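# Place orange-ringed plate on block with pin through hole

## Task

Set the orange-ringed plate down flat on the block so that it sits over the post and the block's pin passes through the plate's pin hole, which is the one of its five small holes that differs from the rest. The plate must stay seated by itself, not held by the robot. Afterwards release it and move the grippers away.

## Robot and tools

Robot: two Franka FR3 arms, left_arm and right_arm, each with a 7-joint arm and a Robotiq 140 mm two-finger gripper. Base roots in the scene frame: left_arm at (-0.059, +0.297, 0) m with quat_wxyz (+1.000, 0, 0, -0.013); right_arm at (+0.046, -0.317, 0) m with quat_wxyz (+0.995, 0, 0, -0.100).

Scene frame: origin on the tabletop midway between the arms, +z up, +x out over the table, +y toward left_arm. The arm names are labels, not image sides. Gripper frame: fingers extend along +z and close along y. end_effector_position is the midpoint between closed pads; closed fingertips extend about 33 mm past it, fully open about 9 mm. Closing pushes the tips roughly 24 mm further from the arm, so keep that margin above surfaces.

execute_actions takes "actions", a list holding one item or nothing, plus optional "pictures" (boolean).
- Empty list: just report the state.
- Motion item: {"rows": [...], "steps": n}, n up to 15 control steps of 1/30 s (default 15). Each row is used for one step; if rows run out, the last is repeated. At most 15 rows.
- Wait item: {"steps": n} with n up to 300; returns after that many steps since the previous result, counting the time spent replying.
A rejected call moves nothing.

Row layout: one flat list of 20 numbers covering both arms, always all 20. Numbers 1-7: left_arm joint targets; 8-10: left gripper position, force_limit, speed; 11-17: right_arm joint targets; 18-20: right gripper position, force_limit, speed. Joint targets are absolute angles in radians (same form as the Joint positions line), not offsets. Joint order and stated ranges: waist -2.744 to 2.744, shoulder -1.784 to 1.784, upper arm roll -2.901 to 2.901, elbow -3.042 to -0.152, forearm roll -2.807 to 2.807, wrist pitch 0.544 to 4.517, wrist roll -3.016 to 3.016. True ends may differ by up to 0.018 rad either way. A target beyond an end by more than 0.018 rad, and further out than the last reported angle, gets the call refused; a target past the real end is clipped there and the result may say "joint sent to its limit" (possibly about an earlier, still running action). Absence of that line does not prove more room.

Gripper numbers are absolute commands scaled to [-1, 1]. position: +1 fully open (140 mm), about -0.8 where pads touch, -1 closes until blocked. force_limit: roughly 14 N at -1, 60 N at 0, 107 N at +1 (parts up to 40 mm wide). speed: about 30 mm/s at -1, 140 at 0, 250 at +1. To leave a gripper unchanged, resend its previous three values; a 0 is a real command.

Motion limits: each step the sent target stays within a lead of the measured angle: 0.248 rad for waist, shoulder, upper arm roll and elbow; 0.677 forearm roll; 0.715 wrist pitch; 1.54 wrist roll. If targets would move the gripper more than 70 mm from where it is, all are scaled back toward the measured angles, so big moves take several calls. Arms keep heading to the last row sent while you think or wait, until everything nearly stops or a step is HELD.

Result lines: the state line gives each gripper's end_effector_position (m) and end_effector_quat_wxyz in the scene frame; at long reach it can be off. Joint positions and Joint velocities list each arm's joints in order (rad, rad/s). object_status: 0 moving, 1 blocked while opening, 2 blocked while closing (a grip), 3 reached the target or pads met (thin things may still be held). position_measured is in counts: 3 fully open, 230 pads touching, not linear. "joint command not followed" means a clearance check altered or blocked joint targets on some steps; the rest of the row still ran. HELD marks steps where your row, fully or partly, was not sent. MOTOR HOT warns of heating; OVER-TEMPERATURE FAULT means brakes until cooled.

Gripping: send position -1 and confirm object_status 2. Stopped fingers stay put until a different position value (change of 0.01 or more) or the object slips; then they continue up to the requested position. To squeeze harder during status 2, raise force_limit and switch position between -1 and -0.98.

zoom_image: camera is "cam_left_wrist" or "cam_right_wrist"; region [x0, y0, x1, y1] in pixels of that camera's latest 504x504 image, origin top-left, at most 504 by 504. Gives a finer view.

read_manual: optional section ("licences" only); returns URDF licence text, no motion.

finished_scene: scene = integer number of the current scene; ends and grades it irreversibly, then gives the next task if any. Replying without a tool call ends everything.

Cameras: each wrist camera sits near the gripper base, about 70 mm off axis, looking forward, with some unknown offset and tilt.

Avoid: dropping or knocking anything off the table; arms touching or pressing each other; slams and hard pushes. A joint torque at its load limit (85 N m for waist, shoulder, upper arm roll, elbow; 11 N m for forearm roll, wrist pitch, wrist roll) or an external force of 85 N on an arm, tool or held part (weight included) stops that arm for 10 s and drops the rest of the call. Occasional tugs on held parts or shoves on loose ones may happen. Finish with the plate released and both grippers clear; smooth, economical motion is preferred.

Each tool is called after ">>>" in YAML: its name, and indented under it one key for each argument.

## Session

>>> execute_actions:
  actions: []

Scene clock: 0.00 s of 5100.00 s.
left_arm: end_effector_position=(+0.4318, -0.2144, +0.3269) position_measured=3 object_status=3 end_effector_quat_wxyz=(+0.162, +0.126, +0.972, +0.113) | right_arm: end_effector_position=(+0.0615, -0.7381, +0.2166) position_measured=3 object_status=3 end_effector_quat_wxyz=(-0.508, -0.323, +0.719, +0.349)
Joint positions: left_arm=[-0.884  0.426 -0.083 -1.274  0.434  1.729  0.782] | right_arm=[-0.803  0.424  0.064 -1.953 -0.8    1.241  0.031]
Joint velocities: left_arm=[ 0.001 -0.001  0.     0.     0.001 -0.    -0.002] | right_arm=[-0.001  0.     0.    -0.    -0.    -0.    -0.001]

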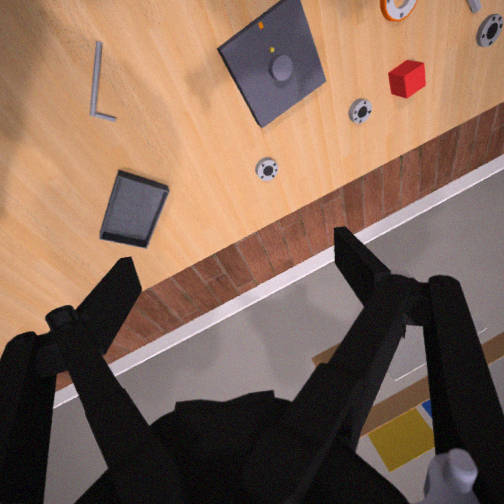

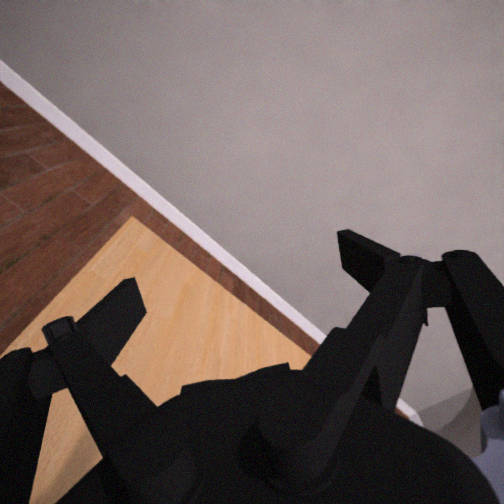

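>>> execute_actions:
  actions:
    - {"rows":[[0.5,-0.5,0,-2.2,0,1.7,-1.1,1,0,0,-0.5,-0.3,0,-2.1,0,1.8,-0.62,1,0,0]]}
  pictures: false

>>> execute_actions:
  actions:
    - {"steps":75}
  pictures: false

>>> execute_actions:
  actions:
    - {"rows":[[0.5,-0.5,0,-2.2,0,1.7,-1.1,1,0,0,0.95,-0.131,0,-2.12,0,1.99,-0.82,1,0,0]]}
  pictures: false

>>> execute_actions:
  actions:
    - {"steps":60}

Scene clock: 4.43 s of 5100.00 s.
left_arm: end_effector_position=(+0.4370, +0.1048, +0.3507) position_measured=3 object_status=3 end_effector_quat_wxyz=(+0.029, -0.603, +0.797, +0.031) | right_arm: end_effector_position=(+0.2672, -0.6309, +0.1948) position_measured=3 object_status=3 end_effector_quat_wxyz=(-0.200, -0.505, +0.806, +0.237)
Joint positions: left_arm=[-0.383 -0.072 -0.008 -1.812  0.082  1.714 -0.154] | right_arm=[-0.563  0.075  0.016 -2.075 -0.253  1.567 -0.221]
Joint velocities: left_arm=[ 1.113 -1.092  0.134 -1.074 -0.27  -0.064 -1.434] | right_arm=[ 0.331 -1.046 -0.018 -0.12   0.862  0.582 -0.57 ]
Steps of this call (steps 1 to 90: nothing new was sent; then 0.93 s passed at rest; steps 91 to 105: all 15 steps of this action). Readings (joint positions | what the end effector reports):
91: left_arm=[-0.872 0.405 -0.085 -1.308 0.393 1.731 0.717] | right_arm=[-0.793 0.413 0.053 -1.964 -0.768 1.263 0.016] | left_arm position_measured=3 object_status=3 | right_arm position_measured=3 object_status=3
92: left_arm=[-0.849 0.375 -0.082 -1.347 0.350 1.729 0.647] | right_arm=[-0.778 0.396 0.045 -1.977 -0.728 1.286 0.000] | left_arm position_measured=3 object_status=3 | right_arm position_measured=3 object_status=3
94: left_arm=[-0.789 0.313 -0.067 -1.418 0.281 1.725 0.509] | right_arm=[-0.743 0.359 0.037 -1.997 -0.649 1.330 -0.030] | left_arm position_measured=3 object_status=3 | right_arm position_measured=3 object_status=3
98: left_arm=[-0.649 0.180 -0.037 -1.557 0.181 1.720 0.238] | right_arm=[-0.668 0.277 0.027 -2.030 -0.497 1.415 -0.092] | left_arm position_measured=3 object_status=3 | right_arm position_measured=3 object_status=3
105: the state above

Scene clock: 6.93 s of 5100.00 s.
left_arm: end_effector_position=(+0.2978, +0.4810, +0.3637) position_measured=3 object_status=3 end_effector_quat_wxyz=(-0.001, +1.000, -0.002, +0.001) | right_arm: end_effector_position=(+0.4008, -0.6180, +0.3347) position_measured=3 object_status=3 end_effector_quat_wxyz=(+0.002, +0.676, -0.737, +0.000)
Joint positions: left_arm=[ 0.498 -0.498  0.002 -2.198  0.002  1.703 -1.092] | right_arm=[-0.501 -0.301  0.001 -2.099 -0.004  1.798 -0.613]
Joint velocities: left_arm=[ 0.     0.001 -0.002 -0.     0.001 -0.     0.001] | right_arm=[ 0.001  0.001  0.002 -0.002 -0.001  0.001 -0.001]
Steps of this call (steps 1 to 75: the robot went on to your last target). Readings (joint positions | what the end effector reports):
1: left_arm=[-0.343 -0.110 -0.006 -1.850 0.073 1.713 -0.201] | right_arm=[-0.552 0.038 0.015 -2.079 -0.224 1.588 -0.241] | left_arm position_measured=3 object_status=3 | right_arm position_measured=3 object_status=3
2: left_arm=[-0.303 -0.148 -0.004 -1.889 0.065 1.712 -0.247] | right_arm=[-0.543 -0.000 0.014 -2.083 -0.197 1.607 -0.261] | left_arm position_measured=3 object_status=3 | right_arm position_measured=3 object_status=3
4: left_arm=[-0.221 -0.227 -0.000 -1.968 0.051 1.711 -0.334] | right_arm=[-0.528 -0.082 0.012 -2.089 -0.150 1.642 -0.299] | left_arm position_measured=3 object_status=3 | right_arm position_measured=3 object_status=3
8: left_arm=[-0.036 -0.379 0.001 -2.100 0.030 1.708 -0.502] | right_arm=[-0.508 -0.243 0.006 -2.092 -0.066 1.716 -0.391] | left_arm position_measured=3 object_status=3 | right_arm position_measured=3 object_status=3
75: the state above
All arms were judged still, so your last target was given up. Only a new action makes them travel on or press farther. Fingers that are still opening or closing keep moving.

Scene clock: 7.43 s of 5100.00 s.
left_arm: end_effector_position=(+0.2978, +0.4810, +0.3637) position_measured=3 object_status=3 end_effector_quat_wxyz=(-0.001, +1.000, -0.002, +0.001) | right_arm: end_effector_position=(+0.5406, -0.3837, +0.2583) position_measured=3 object_status=3 end_effector_quat_wxyz=(+0.008, +0.882, -0.471, -0.017)
Joint positions: left_arm=[ 0.498 -0.498  0.002 -2.198  0.002  1.703 -1.093] | right_arm=[ 0.072 -0.137 -0.004 -2.118 -0.004  1.943 -0.721]
Joint velocities: left_arm=[ 0.001 -0.001 -0.     0.001  0.001  0.    -0.   ] | right_arm=[ 1.215  0.053  0.077 -0.001  0.     0.14  -0.151]
Steps of this call (steps 1 to 15: all 15 steps of this action). Readings (joint positions | what the end effector reports):
1: left_arm=[0.498 -0.498 0.002 -2.198 0.002 1.703 -1.092] | right_arm=[-0.479 -0.292 -0.009 -2.096 -0.004 1.812 -0.621] | left_arm position_measured=3 object_status=3 | right_arm position_measured=3 object_status=3
2: left_arm=[0.498 -0.498 0.002 -2.198 0.002 1.703 -1.092] | right_arm=[-0.448 -0.273 -0.013 -2.095 -0.004 1.828 -0.629] | left_arm position_measured=3 object_status=3 | right_arm position_measured=3 object_status=3
4: left_arm=[0.498 -0.498 0.002 -2.198 0.002 1.703 -1.092] | right_arm=[-0.378 -0.233 -0.013 -2.100 -0.004 1.854 -0.646] | left_arm position_measured=3 object_status=3 | right_arm position_measured=3 object_status=3
8: left_arm=[0.498 -0.498 0.002 -2.198 0.002 1.703 -1.092] | right_arm=[-0.222 -0.173 -0.010 -2.112 -0.004 1.896 -0.678] | left_arm position_measured=3 object_status=3 | right_arm position_measured=3 object_status=3
15: the state above

Scene clock: 9.43 s of 5100.00 s.
left_arm: end_effector_position=(+0.2977, +0.4810, +0.3637) position_measured=3 object_status=3 end_effector_quat_wxyz=(-0.001, +1.000, -0.002, +0.001) | right_arm: end_effector_position=(+0.4210, +0.0330, +0.2584) position_measured=3 object_status=3 end_effector_quat_wxyz=(+0.001, +1.000, -0.003, +0.001)
Joint positions: left_arm=[ 0.498 -0.498  0.002 -2.198  0.002  1.703 -1.093] | right_arm=[ 0.951 -0.131  0.001 -2.119 -0.003  1.988 -0.813]
Joint velocities: left_arm=[ 0.001 -0.    -0.001  0.001  0.    -0.     0.   ] | right_arm=[-0.001  0.001 -0.     0.001  0.001  0.001  0.   ]
Steps of this call (steps 1 to 45: the robot went on to your last target; steps 46 to 60: nothing new was sent). Readings (joint positions | what the end effector reports):
1: left_arm=[0.498 -0.498 0.002 -2.198 0.002 1.703 -1.093] | right_arm=[0.115 -0.135 -0.003 -2.118 -0.004 1.947 -0.726] | left_arm position_measured=3 object_status=3 | right_arm position_measured=3 object_status=3
2: left_arm=[0.498 -0.498 0.002 -2.198 0.002 1.703 -1.093] | right_arm=[0.158 -0.134 -0.003 -2.118 -0.004 1.951 -0.730] | left_arm position_measured=3 object_status=3 | right_arm position_measured=3 object_status=3
4: left_arm=[0.498 -0.498 0.002 -2.198 0.002 1.703 -1.093] | right_arm=[0.244 -0.133 -0.002 -2.118 -0.004 1.958 -0.739] | left_arm position_measured=3 object_status=3 | right_arm position_measured=3 object_status=3
8: left_arm=[0.498 -0.498 0.002 -2.198 0.002 1.703 -1.093] | right_arm=[0.416 -0.131 -0.001 -2.118 -0.004 1.969 -0.753] | left_arm position_measured=3 object_status=3 | right_arm position_measured=3 object_status=3
60: the state above
All arms were judged still, so your last target was given up. Only a new action makes them travel on or press farther. Fingers that are still opening or closing keep moving.

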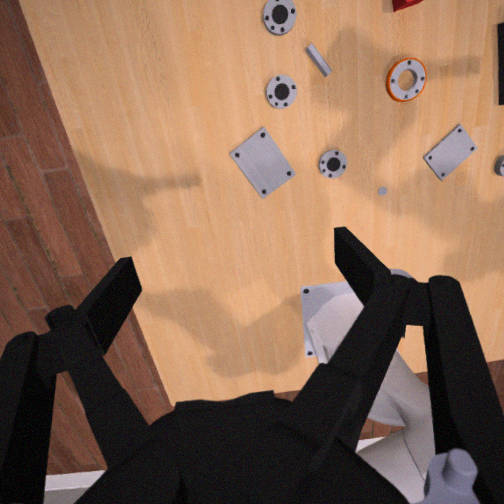

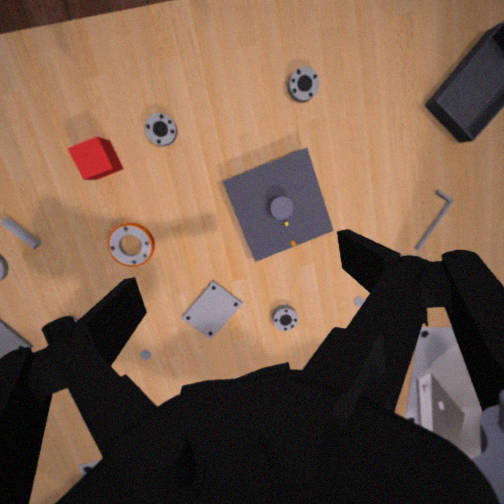

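>>> execute_actions:
  actions:
    - {"rows":[[1.0,-0.5,0,-2.2,0,1.7,-1.1,1,0,0,1.13,0.399,0,-1.842,0,2.241,-0.64,0.3,0,0]]}
  pictures: false

>>> execute_actions:
  actions:
    - {"steps":40}

>>> zoom_image:
  camera: "cam_right_wrist"
  region: [140,130,340,330]

Scene clock: 16.83 s of 5100.00 s.
left_arm: end_effector_position=(+0.1654, +0.6299, +0.3637) position_measured=3 object_status=3 end_effector_quat_wxyz=(+0.000, +0.969, +0.247, +0.002) | right_arm: end_effector_position=(+0.4179, +0.1802, +0.0955) position_measured=91 object_status=0 end_effector_quat_wxyz=(+0.019, +0.999, +0.033, -0.014)
Joint positions: left_arm=[ 0.996 -0.498  0.006 -2.199  0.     1.703 -1.093] | right_arm=[ 1.127  0.391  0.002 -1.856 -0.003  2.2   -0.706]
Joint velocities: left_arm=[ 0.029  0.001 -0.044 -0.    -0.    -0.    -0.   ] | right_arm=[ 0.066  0.455  0.004 -0.015 -0.     0.18   0.194]
Steps of this call (steps 1 to 90: nothing new was sent; then 3.90 s passed at rest; steps 91 to 105: all 15 steps of this action). Readings (joint positions | what the end effector reports):
91: left_arm=[0.534 -0.498 -0.013 -2.199 -0.000 1.703 -1.093] | right_arm=[0.963 -0.113 -0.005 -2.097 -0.003 1.998 -0.807] | left_arm position_measured=3 object_status=3 | right_arm position_measured=3 object_status=0
92: left_arm=[0.582 -0.498 -0.016 -2.199 -0.001 1.703 -1.093] | right_arm=[0.980 -0.085 -0.007 -2.064 -0.003 2.015 -0.801] | left_arm position_measured=3 object_status=3 | right_arm position_measured=9 object_status=0
94: left_arm=[0.683 -0.498 -0.013 -2.199 -0.001 1.703 -1.093] | right_arm=[1.016 -0.021 -0.008 -2.001 -0.003 2.050 -0.788] | left_arm position_measured=3 object_status=3 | right_arm position_measured=24 object_status=0
98: left_arm=[0.891 -0.498 -0.004 -2.199 -0.001 1.703 -1.093] | right_arm=[1.080 0.138 -0.003 -1.901 -0.003 2.120 -0.759] | left_arm position_measured=3 object_status=3 | right_arm position_measured=55 object_status=0
105: the state above

Scene clock: 18.17 s of 5100.00 s.
left_arm: end_effector_position=(+0.1663, +0.6293, +0.3637) position_measured=3 object_status=3 end_effector_quat_wxyz=(-0.000, +0.969, +0.246, +0.001) | right_arm: end_effector_position=(+0.4272, +0.1945, +0.0993) position_measured=91 object_status=3 end_effector_quat_wxyz=(+0.002, +1.000, +0.005, +0.000)
Joint positions: left_arm=[ 0.998 -0.498  0.002 -2.199  0.     1.703 -1.093] | right_arm=[ 1.13   0.399  0.001 -1.843 -0.003  2.239 -0.648]
Joint velocities: left_arm=[-0.001  0.002  0.001  0.001 -0.001 -0.    -0.001] | right_arm=[ 0.     0.    -0.002  0.    -0.     0.     0.002]
Steps of this call (steps 1 to 30: the robot went on to your last target; steps 31 to 40: nothing new was sent). Readings (joint positions | what the end effector reports):
1: left_arm=[0.997 -0.498 0.005 -2.199 0.000 1.703 -1.093] | right_arm=[1.129 0.402 0.002 -1.856 -0.003 2.206 -0.700] | left_arm position_measured=3 object_status=3 | right_arm position_measured=91 object_status=0
2: left_arm=[0.997 -0.498 0.004 -2.199 0.000 1.703 -1.093] | right_arm=[1.130 0.407 0.002 -1.856 -0.003 2.211 -0.695] | left_arm position_measured=3 object_status=3 | right_arm position_measured=91 object_status=0
4: left_arm=[0.997 -0.498 0.003 -2.199 0.000 1.703 -1.093] | right_arm=[1.130 0.408 0.001 -1.852 -0.003 2.219 -0.685] | left_arm position_measured=3 object_status=3 | right_arm position_measured=91 object_status=3
8: left_arm=[0.997 -0.498 0.002 -2.199 0.000 1.703 -1.093] | right_arm=[1.130 0.400 0.001 -1.844 -0.003 2.230 -0.672] | left_arm position_measured=3 object_status=3 | right_arm position_measured=91 object_status=3
40: the state above
All arms were judged still, so your last target was given up. Only a new action makes them travel on or press farther. Fingers that are still opening or closing keep moving.

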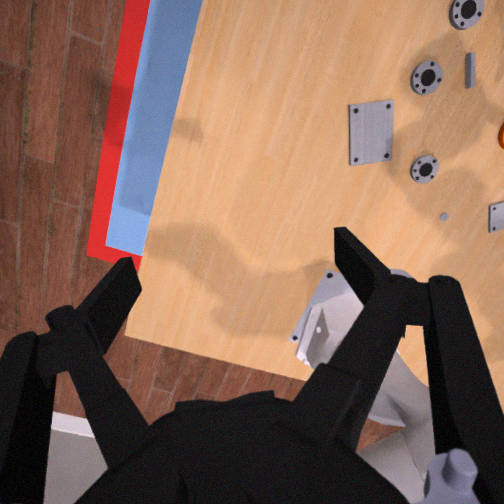

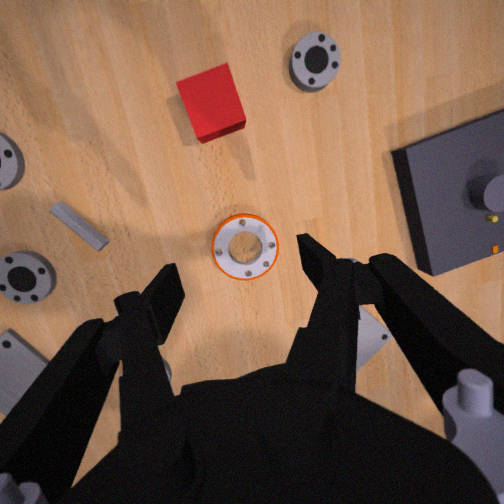

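Region (140, 130, 340, 330) of cam_right_wrist's 504x504 image, scaled by 2.520, with more detail than that image has.

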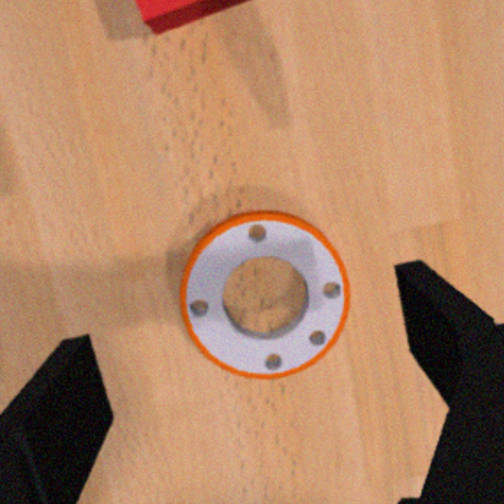

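>>> execute_actions:
  actions:
    - {"rows":[[1.0,-0.5,0,-2.2,0,1.7,-1.1,1,0,0,1.123,0.49,0,-1.885,0,2.375,-0.64,0.3,0,0]]}
  pictures: false

>>> execute_actions:
  actions:
    - {"steps":20}

Scene clock: 24.80 s of 5100.00 s.
left_arm: end_effector_position=(+0.1663, +0.6293, +0.3637) position_measured=3 object_status=3 end_effector_quat_wxyz=(-0.000, +0.969, +0.246, +0.001) | right_arm: end_effector_position=(+0.4266, +0.1882, +0.0347) position_measured=91 object_status=3 end_effector_quat_wxyz=(+0.004, +1.000, +0.002, -0.002)
Joint positions: left_arm=[ 0.998 -0.498  0.002 -2.199  0.     1.703 -1.093] | right_arm=[ 1.125  0.489  0.001 -1.885 -0.003  2.366 -0.647]
Joint velocities: left_arm=[-0.    -0.001 -0.     0.001 -0.001 -0.001  0.001] | right_arm=[ 0.002 -0.001  0.001  0.    -0.     0.042 -0.   ]
Steps of this call (steps 1 to 90: nothing new was sent; then 3.13 s passed at rest; steps 91 to 105: all 15 steps of this action). Readings (joint positions | what the end effector reports):
91: left_arm=[0.998 -0.498 0.002 -2.199 0.000 1.703 -1.093] | right_arm=[1.129 0.407 0.001 -1.845 -0.003 2.262 -0.647] | left_arm position_measured=3 object_status=3 | right_arm position_measured=91 object_status=3
92: left_arm=[0.998 -0.498 0.002 -2.199 0.000 1.703 -1.093] | right_arm=[1.128 0.424 0.001 -1.851 -0.003 2.284 -0.647] | left_arm position_measured=3 object_status=3 | right_arm position_measured=91 object_status=3
94: left_arm=[0.998 -0.498 0.002 -2.199 0.000 1.703 -1.093] | right_arm=[1.126 0.462 0.001 -1.869 -0.003 2.314 -0.647] | left_arm position_measured=3 object_status=3 | right_arm position_measured=91 object_status=3
98: left_arm=[0.998 -0.498 0.002 -2.199 0.000 1.703 -1.093] | right_arm=[1.125 0.491 0.001 -1.886 -0.003 2.343 -0.647] | left_arm position_measured=3 object_status=3 | right_arm position_measured=91 object_status=3
105: the state above

Scene clock: 25.47 s of 5100.00 s.
left_arm: end_effector_position=(+0.1663, +0.6293, +0.3637) position_measured=3 object_status=3 end_effector_quat_wxyz=(-0.000, +0.969, +0.246, +0.001) | right_arm: end_effector_position=(+0.4279, +0.1899, +0.0353) position_measured=91 object_status=3 end_effector_quat_wxyz=(+0.001, +1.000, +0.002, +0.000)
Joint positions: left_arm=[ 0.998 -0.498  0.002 -2.199  0.     1.703 -1.093] | right_arm=[ 1.125  0.489  0.001 -1.885 -0.003  2.373 -0.647]
Joint velocities: left_arm=[ 0.    -0.001 -0.    -0.    -0.002 -0.001 -0.002] | right_arm=[ 0.001 -0.001 -0.002 -0.001 -0.     0.001 -0.   ]
Steps of this call (steps 1 to 15: the robot went on to your last target; steps 16 to 20: nothing new was sent). Readings (joint positions | what the end effector reports):
1: left_arm=[0.998 -0.498 0.002 -2.199 0.000 1.703 -1.093] | right_arm=[1.125 0.489 0.001 -1.885 -0.003 2.367 -0.647] | left_arm position_measured=3 object_status=3 | right_arm position_measured=91 object_status=3
2: left_arm=[0.998 -0.498 0.002 -2.199 0.000 1.703 -1.093] | right_arm=[1.125 0.489 0.001 -1.885 -0.003 2.368 -0.647] | left_arm position_measured=3 object_status=3 | right_arm position_measured=91 object_status=3
4: left_arm=[0.998 -0.498 0.002 -2.199 0.000 1.703 -1.093] | right_arm=[1.125 0.489 0.001 -1.885 -0.003 2.370 -0.647] | left_arm position_measured=3 object_status=3 | right_arm position_measured=91 object_status=3
8: left_arm=[0.998 -0.498 0.002 -2.199 0.000 1.703 -1.093] | right_arm=[1.125 0.489 0.001 -1.885 -0.003 2.371 -0.647] | left_arm position_measured=3 object_status=3 | right_arm position_measured=91 object_status=3
20: the state above
All arms were judged still, so your last target was given up. Only a new action makes them travel on or press farther. Fingers that are still opening or closing keep moving.

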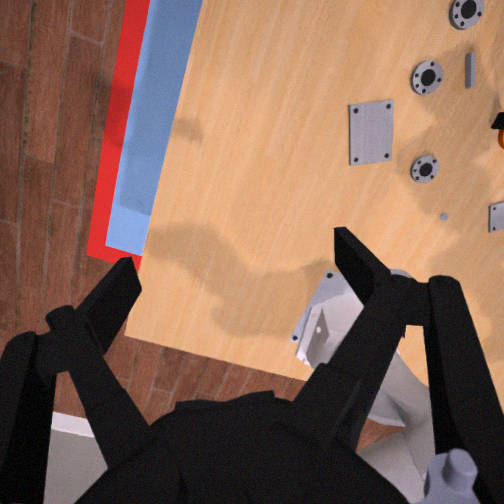

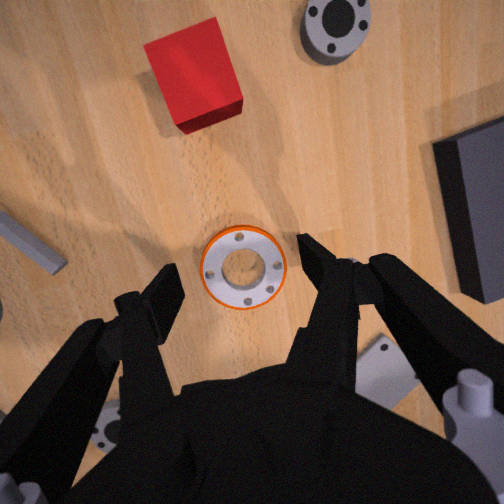

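>>> execute_actions:
  actions:
    - {"rows":[[1.0,-0.5,0,-2.2,0,1.7,-1.1,1,0,0,1.123,0.494,0,-1.885,0,2.379,-0.64,-1,0,-0.4]]}
  pictures: false

>>> execute_actions:
  actions:
    - {"steps":12}
  pictures: false

>>> execute_actions:
  actions:
    - {"rows":[[1.0,-0.5,0,-2.2,0,1.7,-1.1,1,0,0,1.123,0.33,0,-1.84,0,2.17,-0.64,-1,0,-0.4]]}

>>> execute_actions:
  actions:
    - {"rows":[[1.0,-0.5,0,-2.2,0,1.7,-1.1,1,0,0,0.833,-0.037,0,-2.394,0,2.357,-0.34,-1,0,-0.4]]}
  pictures: false

>>> execute_actions:
  actions:
    - {"steps":40}

>>> zoom_image:
  camera: "cam_right_wrist"
  region: [140,130,340,330]

Scene clock: 32.47 s of 5100.00 s.
left_arm: end_effector_position=(+0.1663, +0.6293, +0.3637) position_measured=3 object_status=3 end_effector_quat_wxyz=(-0.000, +0.969, +0.246, +0.001) | right_arm: end_effector_position=(+0.4282, +0.1903, +0.0339) position_measured=139 object_status=0 end_effector_quat_wxyz=(+0.001, +1.000, +0.001, +0.000)
Joint positions: left_arm=[ 0.998 -0.498  0.002 -2.199  0.     1.703 -1.093] | right_arm=[ 1.125  0.492  0.001 -1.885 -0.003  2.377 -0.647]
Joint velocities: left_arm=[-0.001 -0.     0.001  0.001  0.001  0.    -0.   ] | right_arm=[ 0.002 -0.     0.001  0.001  0.    -0.     0.002]
Steps of this call (steps 1 to 90: nothing new was sent; then 3.50 s passed at rest; steps 91 to 105: all 15 steps of this action). Readings (joint positions | what the end effector reports):
91: left_arm=[0.998 -0.498 0.002 -2.199 0.000 1.703 -1.093] | right_arm=[1.125 0.490 0.001 -1.885 -0.003 2.374 -0.647] | left_arm position_measured=3 object_status=3 | right_arm position_measured=91 object_status=0
92: left_arm=[0.998 -0.498 0.002 -2.199 0.000 1.703 -1.093] | right_arm=[1.125 0.490 0.001 -1.885 -0.003 2.374 -0.647] | left_arm position_measured=3 object_status=3 | right_arm position_measured=95 object_status=0
94: left_arm=[0.998 -0.498 0.002 -2.199 0.000 1.703 -1.093] | right_arm=[1.125 0.492 0.001 -1.885 -0.003 2.375 -0.647] | left_arm position_measured=3 object_status=3 | right_arm position_measured=106 object_status=0
98: left_arm=[0.998 -0.498 0.002 -2.199 0.000 1.703 -1.093] | right_arm=[1.125 0.493 0.001 -1.885 -0.003 2.376 -0.647] | left_arm position_measured=3 object_status=3 | right_arm position_measured=126 object_status=0
105: the state above

Scene clock: 32.87 s of 5100.00 s.
left_arm: end_effector_position=(+0.1663, +0.6293, +0.3637) position_measured=3 object_status=3 end_effector_quat_wxyz=(-0.000, +0.969, +0.246, +0.001) | right_arm: end_effector_position=(+0.4282, +0.1903, +0.0339) position_measured=139 object_status=2 end_effector_quat_wxyz=(+0.001, +1.000, +0.001, +0.000)
Joint positions: left_arm=[ 0.998 -0.498  0.002 -2.199  0.     1.703 -1.093] | right_arm=[ 1.125  0.492  0.001 -1.885 -0.003  2.377 -0.647]
Joint velocities: left_arm=[-0.001  0.001 -0.    -0.001 -0.     0.     0.   ] | right_arm=[ 0.     0.001 -0.001  0.001  0.     0.    -0.001]
Steps of this call (steps 1 to 12: the robot went on to your last target). Readings (joint positions | what the end effector reports):
1: left_arm=[0.998 -0.498 0.002 -2.199 0.000 1.703 -1.093] | right_arm=[1.125 0.492 0.001 -1.885 -0.003 2.377 -0.647] | left_arm position_measured=3 object_status=3 | right_arm position_measured=139 object_status=2
2: left_arm=[0.998 -0.498 0.002 -2.199 0.000 1.703 -1.093] | right_arm=[1.125 0.492 0.001 -1.885 -0.003 2.377 -0.647] | left_arm position_measured=3 object_status=3 | right_arm position_measured=139 object_status=2
4: left_arm=[0.998 -0.498 0.002 -2.199 0.000 1.703 -1.093] | right_arm=[1.125 0.492 0.001 -1.885 -0.003 2.377 -0.647] | left_arm position_measured=3 object_status=3 | right_arm position_measured=139 object_status=2
8: left_arm=[0.998 -0.498 0.002 -2.199 0.000 1.703 -1.093] | right_arm=[1.125 0.492 0.001 -1.885 -0.003 2.377 -0.647] | left_arm position_measured=3 object_status=3 | right_arm position_measured=139 object_status=2
12: the state above

Scene clock: 33.37 s of 5100.00 s.
left_arm: end_effector_position=(+0.1663, +0.6293, +0.3637) position_measured=3 object_status=3 end_effector_quat_wxyz=(-0.000, +0.969, +0.246, +0.001) | right_arm: end_effector_position=(+0.4301, +0.1924, +0.1413) position_measured=139 object_status=2 end_effector_quat_wxyz=(-0.007, +1.000, +0.001, +0.006)
Joint positions: left_arm=[ 0.998 -0.498  0.002 -2.199  0.     1.703 -1.093] | right_arm=[ 1.125  0.329  0.001 -1.839 -0.003  2.186 -0.647]
Joint velocities: left_arm=[ 0.002 -0.001  0.    -0.001  0.001  0.    -0.002] | right_arm=[ 0.001  0.044  0.    -0.03   0.    -0.094 -0.001]
Steps of this call (steps 1 to 15: all 15 steps of this action). Readings (joint positions | what the end effector reports):
1: left_arm=[0.998 -0.498 0.002 -2.199 0.000 1.703 -1.093] | right_arm=[1.125 0.483 0.001 -1.885 -0.003 2.353 -0.647] | left_arm position_measured=3 object_status=3 | right_arm position_measured=139 object_status=2
2: left_arm=[0.998 -0.498 0.002 -2.199 0.000 1.703 -1.093] | right_arm=[1.125 0.461 0.001 -1.883 -0.003 2.328 -0.647] | left_arm position_measured=3 object_status=3 | right_arm position_measured=139 object_status=2
4: left_arm=[0.998 -0.498 0.002 -2.199 0.000 1.703 -1.093] | right_arm=[1.125 0.405 0.001 -1.868 -0.003 2.280 -0.647] | left_arm position_measured=3 object_status=3 | right_arm position_measured=139 object_status=2
8: left_arm=[0.998 -0.498 0.002 -2.199 0.000 1.703 -1.093] | right_arm=[1.125 0.327 0.001 -1.835 -0.003 2.225 -0.647] | left_arm position_measured=3 object_status=3 | right_arm position_measured=139 object_status=2
15: the state above

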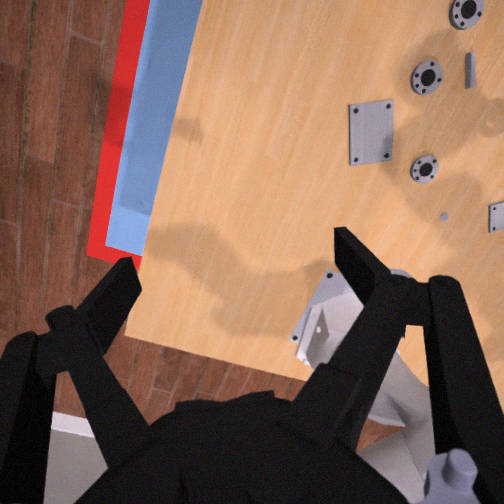

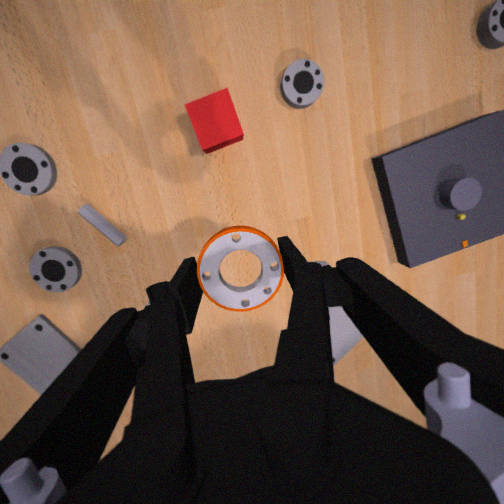

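Scene clock: 33.87 s of 5100.00 s.
left_arm: end_effector_position=(+0.1663, +0.6293, +0.3637) position_measured=3 object_status=3 end_effector_quat_wxyz=(-0.000, +0.969, +0.246, +0.001) | right_arm: end_effector_position=(+0.4372, -0.0332, +0.1168) position_measured=139 object_status=2 end_effector_quat_wxyz=(+0.011, +0.969, -0.247, -0.008)
Joint positions: left_arm=[ 0.998 -0.498  0.002 -2.199  0.     1.703 -1.093] | right_arm=[ 0.834 -0.026 -0.006 -2.383 -0.003  2.331 -0.442]
Joint velocities: left_arm=[ 0.     0.    -0.    -0.    -0.002  0.001  0.   ] | right_arm=[-0.005 -0.044  0.04  -0.214  0.     0.112  0.315]
Steps of this call (steps 1 to 15: all 15 steps of this action). Readings (joint positions | what the end effector reports):
1: left_arm=[0.998 -0.498 0.002 -2.199 0.000 1.703 -1.093] | right_arm=[1.109 0.311 0.011 -1.868 -0.003 2.198 -0.636] | left_arm position_measured=3 object_status=3 | right_arm position_measured=139 object_status=2
2: left_arm=[0.998 -0.498 0.002 -2.199 0.000 1.703 -1.093] | right_arm=[1.086 0.283 0.016 -1.904 -0.003 2.208 -0.624] | left_arm position_measured=3 object_status=3 | right_arm position_measured=139 object_status=2
4: left_arm=[0.998 -0.498 0.002 -2.199 0.000 1.703 -1.093] | right_arm=[1.029 0.222 0.016 -1.972 -0.003 2.229 -0.601] | left_arm position_measured=3 object_status=3 | right_arm position_measured=139 object_status=2
8: left_arm=[0.998 -0.498 0.002 -2.199 0.000 1.703 -1.093] | right_arm=[0.907 0.060 0.003 -2.158 -0.003 2.280 -0.542] | left_arm position_measured=3 object_status=3 | right_arm position_measured=139 object_status=2
15: the state above

Scene clock: 35.20 s of 5100.00 s.
left_arm: end_effector_position=(+0.1663, +0.6293, +0.3637) position_measured=3 object_status=3 end_effector_quat_wxyz=(-0.000, +0.969, +0.246, +0.001) | right_arm: end_effector_position=(+0.4393, -0.0289, +0.1191) position_measured=139 object_status=2 end_effector_quat_wxyz=(+0.002, +0.957, -0.290, -0.000)
Joint positions: left_arm=[ 0.998 -0.498  0.002 -2.199  0.     1.703 -1.093] | right_arm=[ 0.834 -0.035 -0.001 -2.393 -0.003  2.355 -0.348]
Joint velocities: left_arm=[-0.001  0.001 -0.    -0.     0.002 -0.    -0.001] | right_arm=[-0.001 -0.     0.    -0.    -0.    -0.     0.003]
Steps of this call (steps 1 to 40: the robot went on to your last target). Readings (joint positions | what the end effector reports):
1: left_arm=[0.998 -0.498 0.002 -2.199 0.000 1.703 -1.093] | right_arm=[0.834 -0.027 -0.004 -2.388 -0.003 2.334 -0.432] | left_arm position_measured=3 object_status=3 | right_arm position_measured=139 object_status=2
2: left_arm=[0.998 -0.498 0.002 -2.199 0.000 1.703 -1.093] | right_arm=[0.834 -0.029 -0.003 -2.391 -0.003 2.337 -0.423] | left_arm position_measured=3 object_status=3 | right_arm position_measured=139 object_status=2
4: left_arm=[0.998 -0.498 0.002 -2.199 0.000 1.703 -1.093] | right_arm=[0.834 -0.032 -0.002 -2.393 -0.003 2.343 -0.408] | left_arm position_measured=3 object_status=3 | right_arm position_measured=139 object_status=2
8: left_arm=[0.998 -0.498 0.002 -2.199 0.000 1.703 -1.093] | right_arm=[0.834 -0.035 -0.001 -2.393 -0.003 2.349 -0.387] | left_arm position_measured=3 object_status=3 | right_arm position_measured=139 object_status=2
40: the state above

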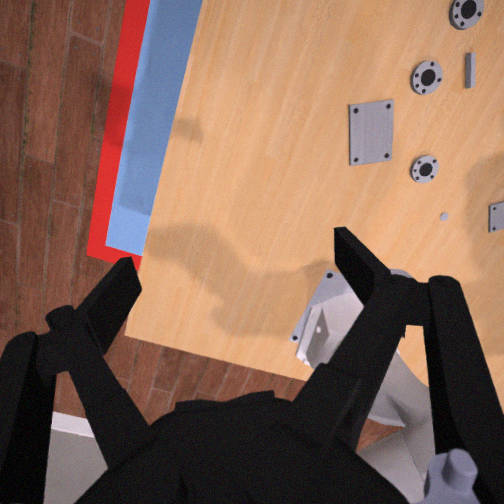

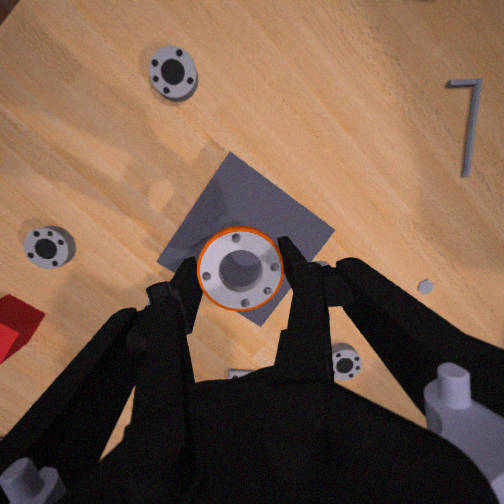

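Region (140, 130, 340, 330) of cam_right_wrist's 504x504 image, scaled by 2.520, with more detail than that image has.

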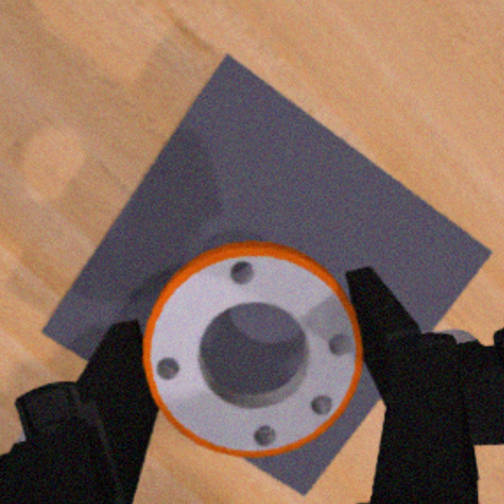

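>>> execute_actions:
  actions:
    - {"rows":[[1.0,-0.5,0,-2.2,0,1.7,-1.1,1,0,0,0.827,0.003,0,-2.428,0,2.431,-0.34,-1,0,-0.4]]}
  pictures: false

>>> execute_actions:
  actions:
    - {"steps":15}

>>> zoom_image:
  camera: "cam_right_wrist"
  region: [190,220,290,320]

Scene clock: 39.73 s of 5100.00 s.
left_arm: end_effector_position=(+0.1663, +0.6293, +0.3637) position_measured=3 object_status=3 end_effector_quat_wxyz=(-0.000, +0.969, +0.246, +0.001) | right_arm: end_effector_position=(+0.4356, -0.0341, +0.0915) position_measured=139 object_status=2 end_effector_quat_wxyz=(+0.004, +0.956, -0.293, -0.002)
Joint positions: left_arm=[ 0.998 -0.498  0.002 -2.199  0.     1.703 -1.093] | right_arm=[ 0.829  0.004 -0.001 -2.429 -0.003  2.425 -0.347]
Joint velocities: left_arm=[-0.     0.     0.001  0.    -0.    -0.     0.   ] | right_arm=[-0.001  0.     0.001  0.    -0.001  0.025 -0.   ]
Steps of this call (steps 1 to 15: the robot went on to your last target; steps 16 to 90: nothing new was sent; then 1.03 s passed at rest; steps 91 to 105: all 15 steps of this action). Readings (joint positions | what the end effector reports):
91: left_arm=[0.998 -0.498 0.002 -2.199 0.000 1.703 -1.093] | right_arm=[0.833 -0.032 -0.001 -2.398 -0.003 2.368 -0.347] | left_arm position_measured=3 object_status=3 | right_arm position_measured=139 object_status=2
92: left_arm=[0.998 -0.498 0.002 -2.199 0.000 1.703 -1.093] | right_arm=[0.832 -0.024 -0.001 -2.405 -0.003 2.380 -0.347] | left_arm position_measured=3 object_status=3 | right_arm position_measured=139 object_status=2
94: left_arm=[0.998 -0.498 0.002 -2.199 0.000 1.703 -1.093] | right_arm=[0.830 -0.007 -0.001 -2.419 -0.003 2.395 -0.347] | left_arm position_measured=3 object_status=3 | right_arm position_measured=139 object_status=2
98: left_arm=[0.998 -0.498 0.002 -2.199 0.000 1.703 -1.093] | right_arm=[0.829 0.004 -0.001 -2.429 -0.003 2.412 -0.347] | left_arm position_measured=3 object_status=3 | right_arm position_measured=139 object_status=2
105: the state above

Scene clock: 40.23 s of 5100.00 s.
left_arm: end_effector_position=(+0.1663, +0.6293, +0.3637) position_measured=3 object_status=3 end_effector_quat_wxyz=(-0.000, +0.969, +0.246, +0.001) | right_arm: end_effector_position=(+0.4366, -0.0334, +0.0919) position_measured=139 object_status=2 end_effector_quat_wxyz=(+0.002, +0.956, -0.293, -0.001)
Joint positions: left_arm=[ 0.998 -0.498  0.002 -2.199  0.     1.703 -1.093] | right_arm=[ 0.829  0.004 -0.001 -2.429 -0.003  2.428 -0.347]
Joint velocities: left_arm=[-0.     0.001  0.001  0.001 -0.     0.001 -0.002] | right_arm=[-0.001  0.    -0.001  0.     0.     0.002 -0.   ]
Steps of this call (steps 1 to 15: the robot went on to your last target). Readings (joint positions | what the end effector reports):
1: left_arm=[0.998 -0.498 0.002 -2.199 0.000 1.703 -1.093] | right_arm=[0.829 0.004 -0.001 -2.429 -0.003 2.425 -0.347] | left_arm position_measured=3 object_status=3 | right_arm position_measured=139 object_status=2
2: left_arm=[0.998 -0.498 0.002 -2.199 0.000 1.703 -1.093] | right_arm=[0.829 0.004 -0.001 -2.429 -0.003 2.426 -0.347] | left_arm position_measured=3 object_status=3 | right_arm position_measured=139 object_status=2
4: left_arm=[0.998 -0.498 0.002 -2.199 0.000 1.703 -1.093] | right_arm=[0.829 0.004 -0.001 -2.429 -0.003 2.427 -0.347] | left_arm position_measured=3 object_status=3 | right_arm position_measured=139 object_status=2
8: left_arm=[0.998 -0.498 0.002 -2.199 0.000 1.703 -1.093] | right_arm=[0.829 0.004 -0.001 -2.429 -0.003 2.428 -0.347] | left_arm position_measured=3 object_status=3 | right_arm position_measured=139 object_status=2
15: the state above
All arms were judged still, so your last target was given up. Only a new action makes them travel on or press farther. Fingers that are still opening or closing keep moving.

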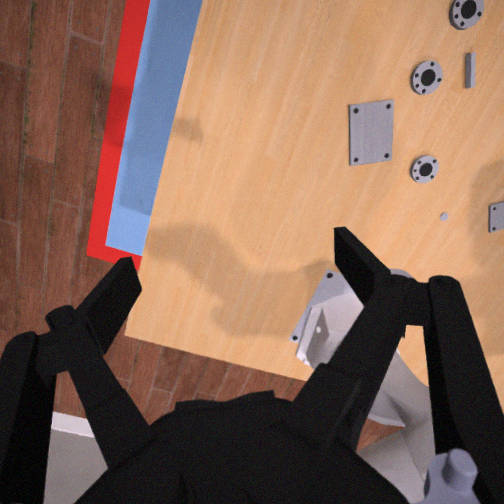

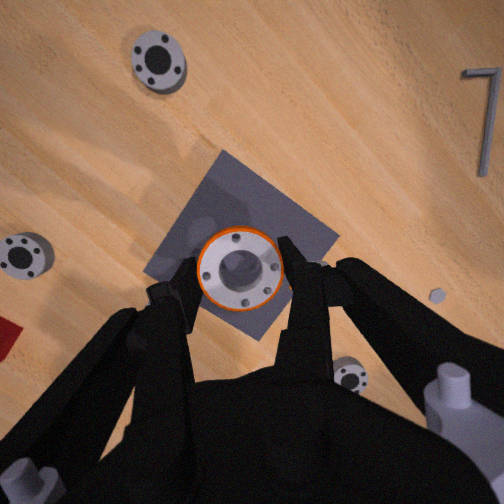

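Region (190, 220, 290, 320) of cam_right_wrist's 504x504 image, scaled by 5.040, with more detail than that image has.

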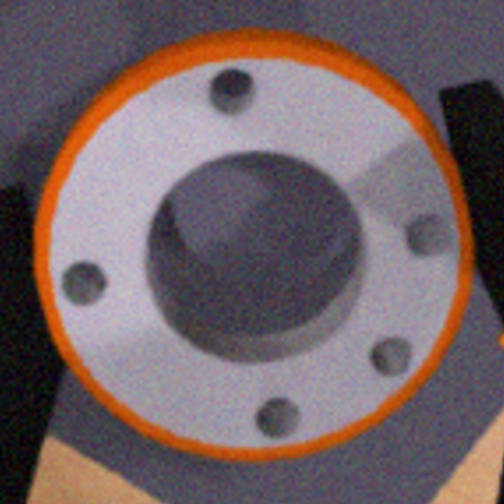

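>>> execute_actions:
  actions:
    - {"rows":[[1.0,-0.5,0,-2.2,0,1.7,-1.1,1,0,0,0.827,0.018,0,-2.437,0,2.455,-0.34,-1,0,-0.4]]}
  pictures: false

>>> execute_actions:
  actions:
    - {"steps":10}

>>> zoom_image:
  camera: "cam_right_wrist"
  region: [190,220,290,320]

Scene clock: 44.77 s of 5100.00 s.
left_arm: end_effector_position=(+0.1663, +0.6293, +0.3637) position_measured=3 object_status=3 end_effector_quat_wxyz=(-0.000, +0.969, +0.246, +0.001) | right_arm: end_effector_position=(+0.4363, -0.0336, +0.0843) position_measured=139 object_status=2 end_effector_quat_wxyz=(+0.002, +0.956, -0.293, -0.000)
Joint positions: left_arm=[ 0.998 -0.498  0.002 -2.199  0.     1.703 -1.093] | right_arm=[ 0.829  0.018 -0.001 -2.437 -0.003  2.451 -0.347]
Joint velocities: left_arm=[ 0.001  0.001  0.001  0.001  0.001 -0.     0.001] | right_arm=[-0.     0.     0.002  0.     0.001  0.009  0.001]
Steps of this call (steps 1 to 90: nothing new was sent; then 1.03 s passed at rest; steps 91 to 105: all 15 steps of this action). Readings (joint positions | what the end effector reports):
91: left_arm=[0.998 -0.498 0.002 -2.199 0.000 1.703 -1.093] | right_arm=[0.829 0.006 -0.001 -2.429 -0.003 2.433 -0.347] | left_arm position_measured=3 object_status=3 | right_arm position_measured=139 object_status=2
92: left_arm=[0.998 -0.498 0.002 -2.199 0.000 1.703 -1.093] | right_arm=[0.829 0.009 -0.001 -2.431 -0.003 2.437 -0.347] | left_arm position_measured=3 object_status=3 | right_arm position_measured=139 object_status=2
94: left_arm=[0.998 -0.498 0.002 -2.199 0.000 1.703 -1.093] | right_arm=[0.829 0.014 -0.001 -2.434 -0.003 2.442 -0.347] | left_arm position_measured=3 object_status=3 | right_arm position_measured=139 object_status=2
98: left_arm=[0.998 -0.498 0.002 -2.199 0.000 1.703 -1.093] | right_arm=[0.829 0.018 -0.001 -2.437 -0.003 2.447 -0.347] | left_arm position_measured=3 object_status=3 | right_arm position_measured=139 object_status=2
105: the state above

Scene clock: 45.10 s of 5100.00 s.
left_arm: end_effector_position=(+0.1663, +0.6293, +0.3637) position_measured=3 object_status=3 end_effector_quat_wxyz=(-0.000, +0.969, +0.246, +0.001) | right_arm: end_effector_position=(+0.4366, -0.0334, +0.0844) position_measured=139 object_status=2 end_effector_quat_wxyz=(+0.001, +0.956, -0.293, +0.000)
Joint positions: left_arm=[ 0.998 -0.498  0.002 -2.199  0.     1.703 -1.093] | right_arm=[ 0.829  0.018 -0.001 -2.437 -0.003  2.452 -0.347]
Joint velocities: left_arm=[-0.001  0.     0.001 -0.001 -0.001 -0.    -0.001] | right_arm=[ 0.    -0.    -0.    -0.001  0.001  0.002 -0.001]
Steps of this call (steps 1 to 10: the robot went on to your last target). Readings (joint positions | what the end effector reports):
1: left_arm=[0.998 -0.498 0.002 -2.199 0.000 1.703 -1.093] | right_arm=[0.829 0.018 -0.001 -2.437 -0.003 2.451 -0.347] | left_arm position_measured=3 object_status=3 | right_arm position_measured=139 object_status=2
2: left_arm=[0.998 -0.498 0.002 -2.199 0.000 1.703 -1.093] | right_arm=[0.829 0.018 -0.001 -2.437 -0.003 2.452 -0.347] | left_arm position_measured=3 object_status=3 | right_arm position_measured=139 object_status=2
4: left_arm=[0.998 -0.498 0.002 -2.199 0.000 1.703 -1.093] | right_arm=[0.829 0.018 -0.001 -2.437 -0.003 2.452 -0.347] | left_arm position_measured=3 object_status=3 | right_arm position_measured=139 object_status=2
8: left_arm=[0.998 -0.498 0.002 -2.199 0.000 1.703 -1.093] | right_arm=[0.829 0.018 -0.001 -2.437 -0.003 2.452 -0.347] | left_arm position_measured=3 object_status=3 | right_arm position_measured=139 object_status=2
10: the state above

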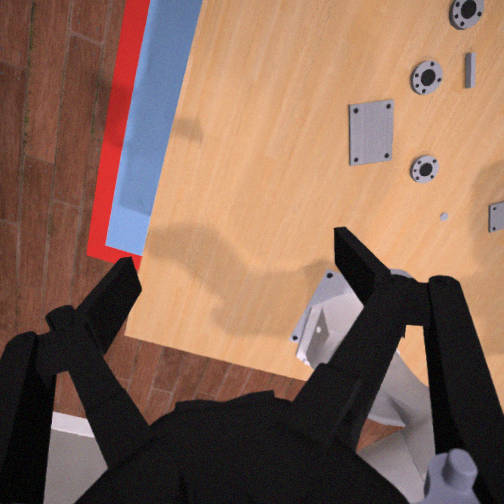

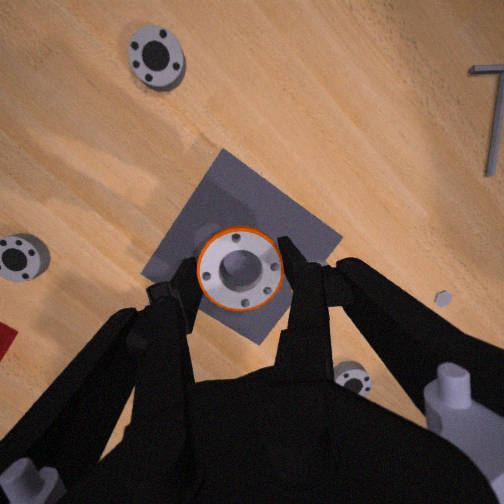

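Region (190, 220, 290, 320) of cam_right_wrist's 504x504 image, scaled by 5.040, with more detail than that image has.

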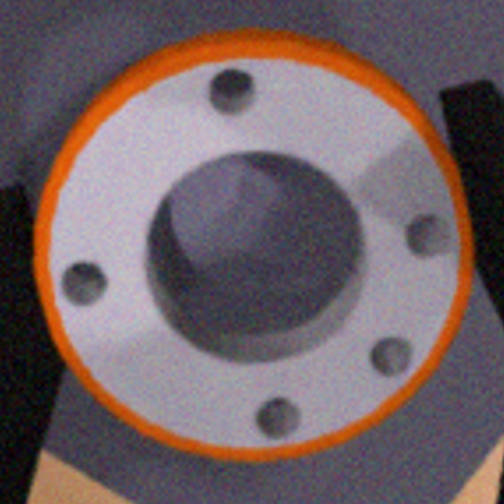

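>>> execute_actions:
  actions:
    - {"rows":[[1.0,-0.5,0,-2.2,0,1.7,-1.1,1,0,0,0.827,0.019,0,-2.449,0,2.468,-0.34,-1,0,-0.4]]}
  pictures: false

>>> execute_actions:
  actions:
    - {"steps":10}

>>> zoom_image:
  camera: "cam_right_wrist"
  region: [190,220,290,320]

Scene clock: 50.03 s of 5100.00 s.
left_arm: end_effector_position=(+0.1663, +0.6293, +0.3637) position_measured=3 object_status=3 end_effector_quat_wxyz=(-0.000, +0.969, +0.246, +0.001) | right_arm: end_effector_position=(+0.4343, -0.0351, +0.0805) position_measured=139 object_status=2 end_effector_quat_wxyz=(+0.001, +0.956, -0.293, +0.000)
Joint positions: left_arm=[ 0.998 -0.498  0.002 -2.199  0.     1.703 -1.093] | right_arm=[ 0.829  0.019 -0.001 -2.448 -0.003  2.465 -0.347]
Joint velocities: left_arm=[-0.002 -0.001 -0.    -0.     0.002 -0.001 -0.001] | right_arm=[ 0.    -0.     0.    -0.001 -0.     0.004  0.002]
Steps of this call (steps 1 to 15: the robot went on to your last target; steps 16 to 90: nothing new was sent; then 1.43 s passed at rest; steps 91 to 105: all 15 steps of this action). Readings (joint positions | what the end effector reports):
91: left_arm=[0.998 -0.498 0.002 -2.199 0.000 1.703 -1.093] | right_arm=[0.829 0.017 -0.001 -2.438 -0.003 2.455 -0.347] | left_arm position_measured=3 object_status=3 | right_arm position_measured=139 object_status=2
92: left_arm=[0.998 -0.498 0.002 -2.199 0.000 1.703 -1.093] | right_arm=[0.829 0.018 -0.001 -2.441 -0.003 2.457 -0.347] | left_arm position_measured=3 object_status=3 | right_arm position_measured=139 object_status=2
94: left_arm=[0.998 -0.498 0.002 -2.199 0.000 1.703 -1.093] | right_arm=[0.829 0.018 -0.001 -2.446 -0.003 2.460 -0.347] | left_arm position_measured=3 object_status=3 | right_arm position_measured=139 object_status=2
98: left_arm=[0.998 -0.498 0.002 -2.199 0.000 1.703 -1.093] | right_arm=[0.829 0.019 -0.001 -2.448 -0.003 2.463 -0.347] | left_arm position_measured=3 object_status=3 | right_arm position_measured=139 object_status=2
105: the state above

Scene clock: 50.37 s of 5100.00 s.
left_arm: end_effector_position=(+0.1663, +0.6293, +0.3637) position_measured=3 object_status=3 end_effector_quat_wxyz=(-0.000, +0.969, +0.246, +0.001) | right_arm: end_effector_position=(+0.4345, -0.0350, +0.0805) position_measured=139 object_status=2 end_effector_quat_wxyz=(+0.001, +0.956, -0.293, +0.000)
Joint positions: left_arm=[ 0.998 -0.498  0.002 -2.199  0.     1.703 -1.093] | right_arm=[ 0.829  0.019 -0.001 -2.448 -0.003  2.465 -0.347]
Joint velocities: left_arm=[ 0.001 -0.001 -0.002 -0.001 -0.    -0.    -0.002] | right_arm=[-0.    -0.001 -0.001 -0.001  0.001  0.     0.   ]
Steps of this call (steps 1 to 10: the robot went on to your last target). Readings (joint positions | what the end effector reports):
1: left_arm=[0.998 -0.498 0.002 -2.199 0.000 1.703 -1.093] | right_arm=[0.829 0.019 -0.001 -2.448 -0.003 2.465 -0.347] | left_arm position_measured=3 object_status=3 | right_arm position_measured=139 object_status=2
2: left_arm=[0.998 -0.498 0.002 -2.199 0.000 1.703 -1.093] | right_arm=[0.829 0.019 -0.001 -2.448 -0.003 2.465 -0.347] | left_arm position_measured=3 object_status=3 | right_arm position_measured=139 object_status=2
4: left_arm=[0.998 -0.498 0.002 -2.199 0.000 1.703 -1.093] | right_arm=[0.829 0.019 -0.001 -2.448 -0.003 2.465 -0.347] | left_arm position_measured=3 object_status=3 | right_arm position_measured=139 object_status=2
8: left_arm=[0.998 -0.498 0.002 -2.199 0.000 1.703 -1.093] | right_arm=[0.829 0.019 -0.001 -2.448 -0.003 2.465 -0.347] | left_arm position_measured=3 object_status=3 | right_arm position_measured=139 object_status=2
10: the state above

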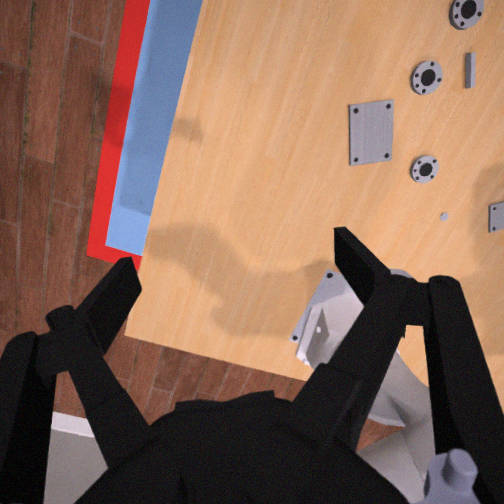

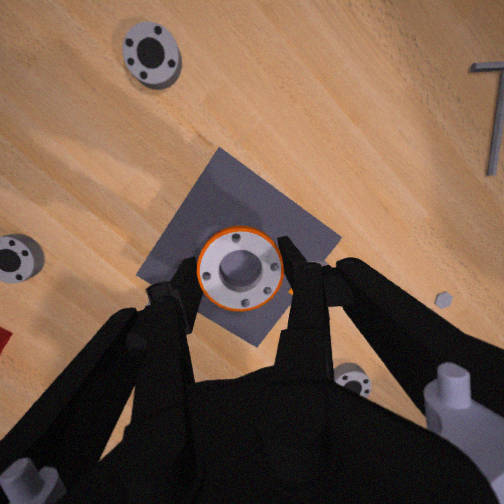

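Region (190, 220, 290, 320) of cam_right_wrist's 504x504 image, scaled by 5.040, with more detail than that image has.

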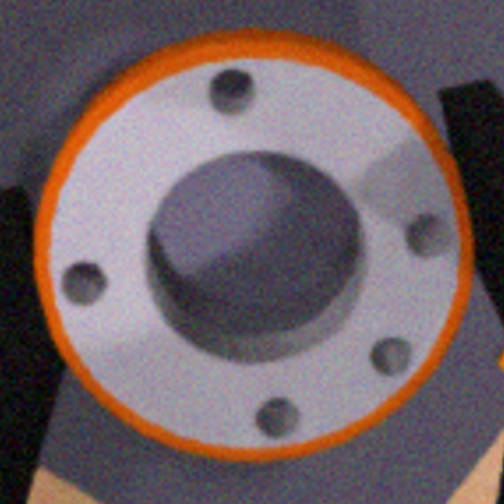

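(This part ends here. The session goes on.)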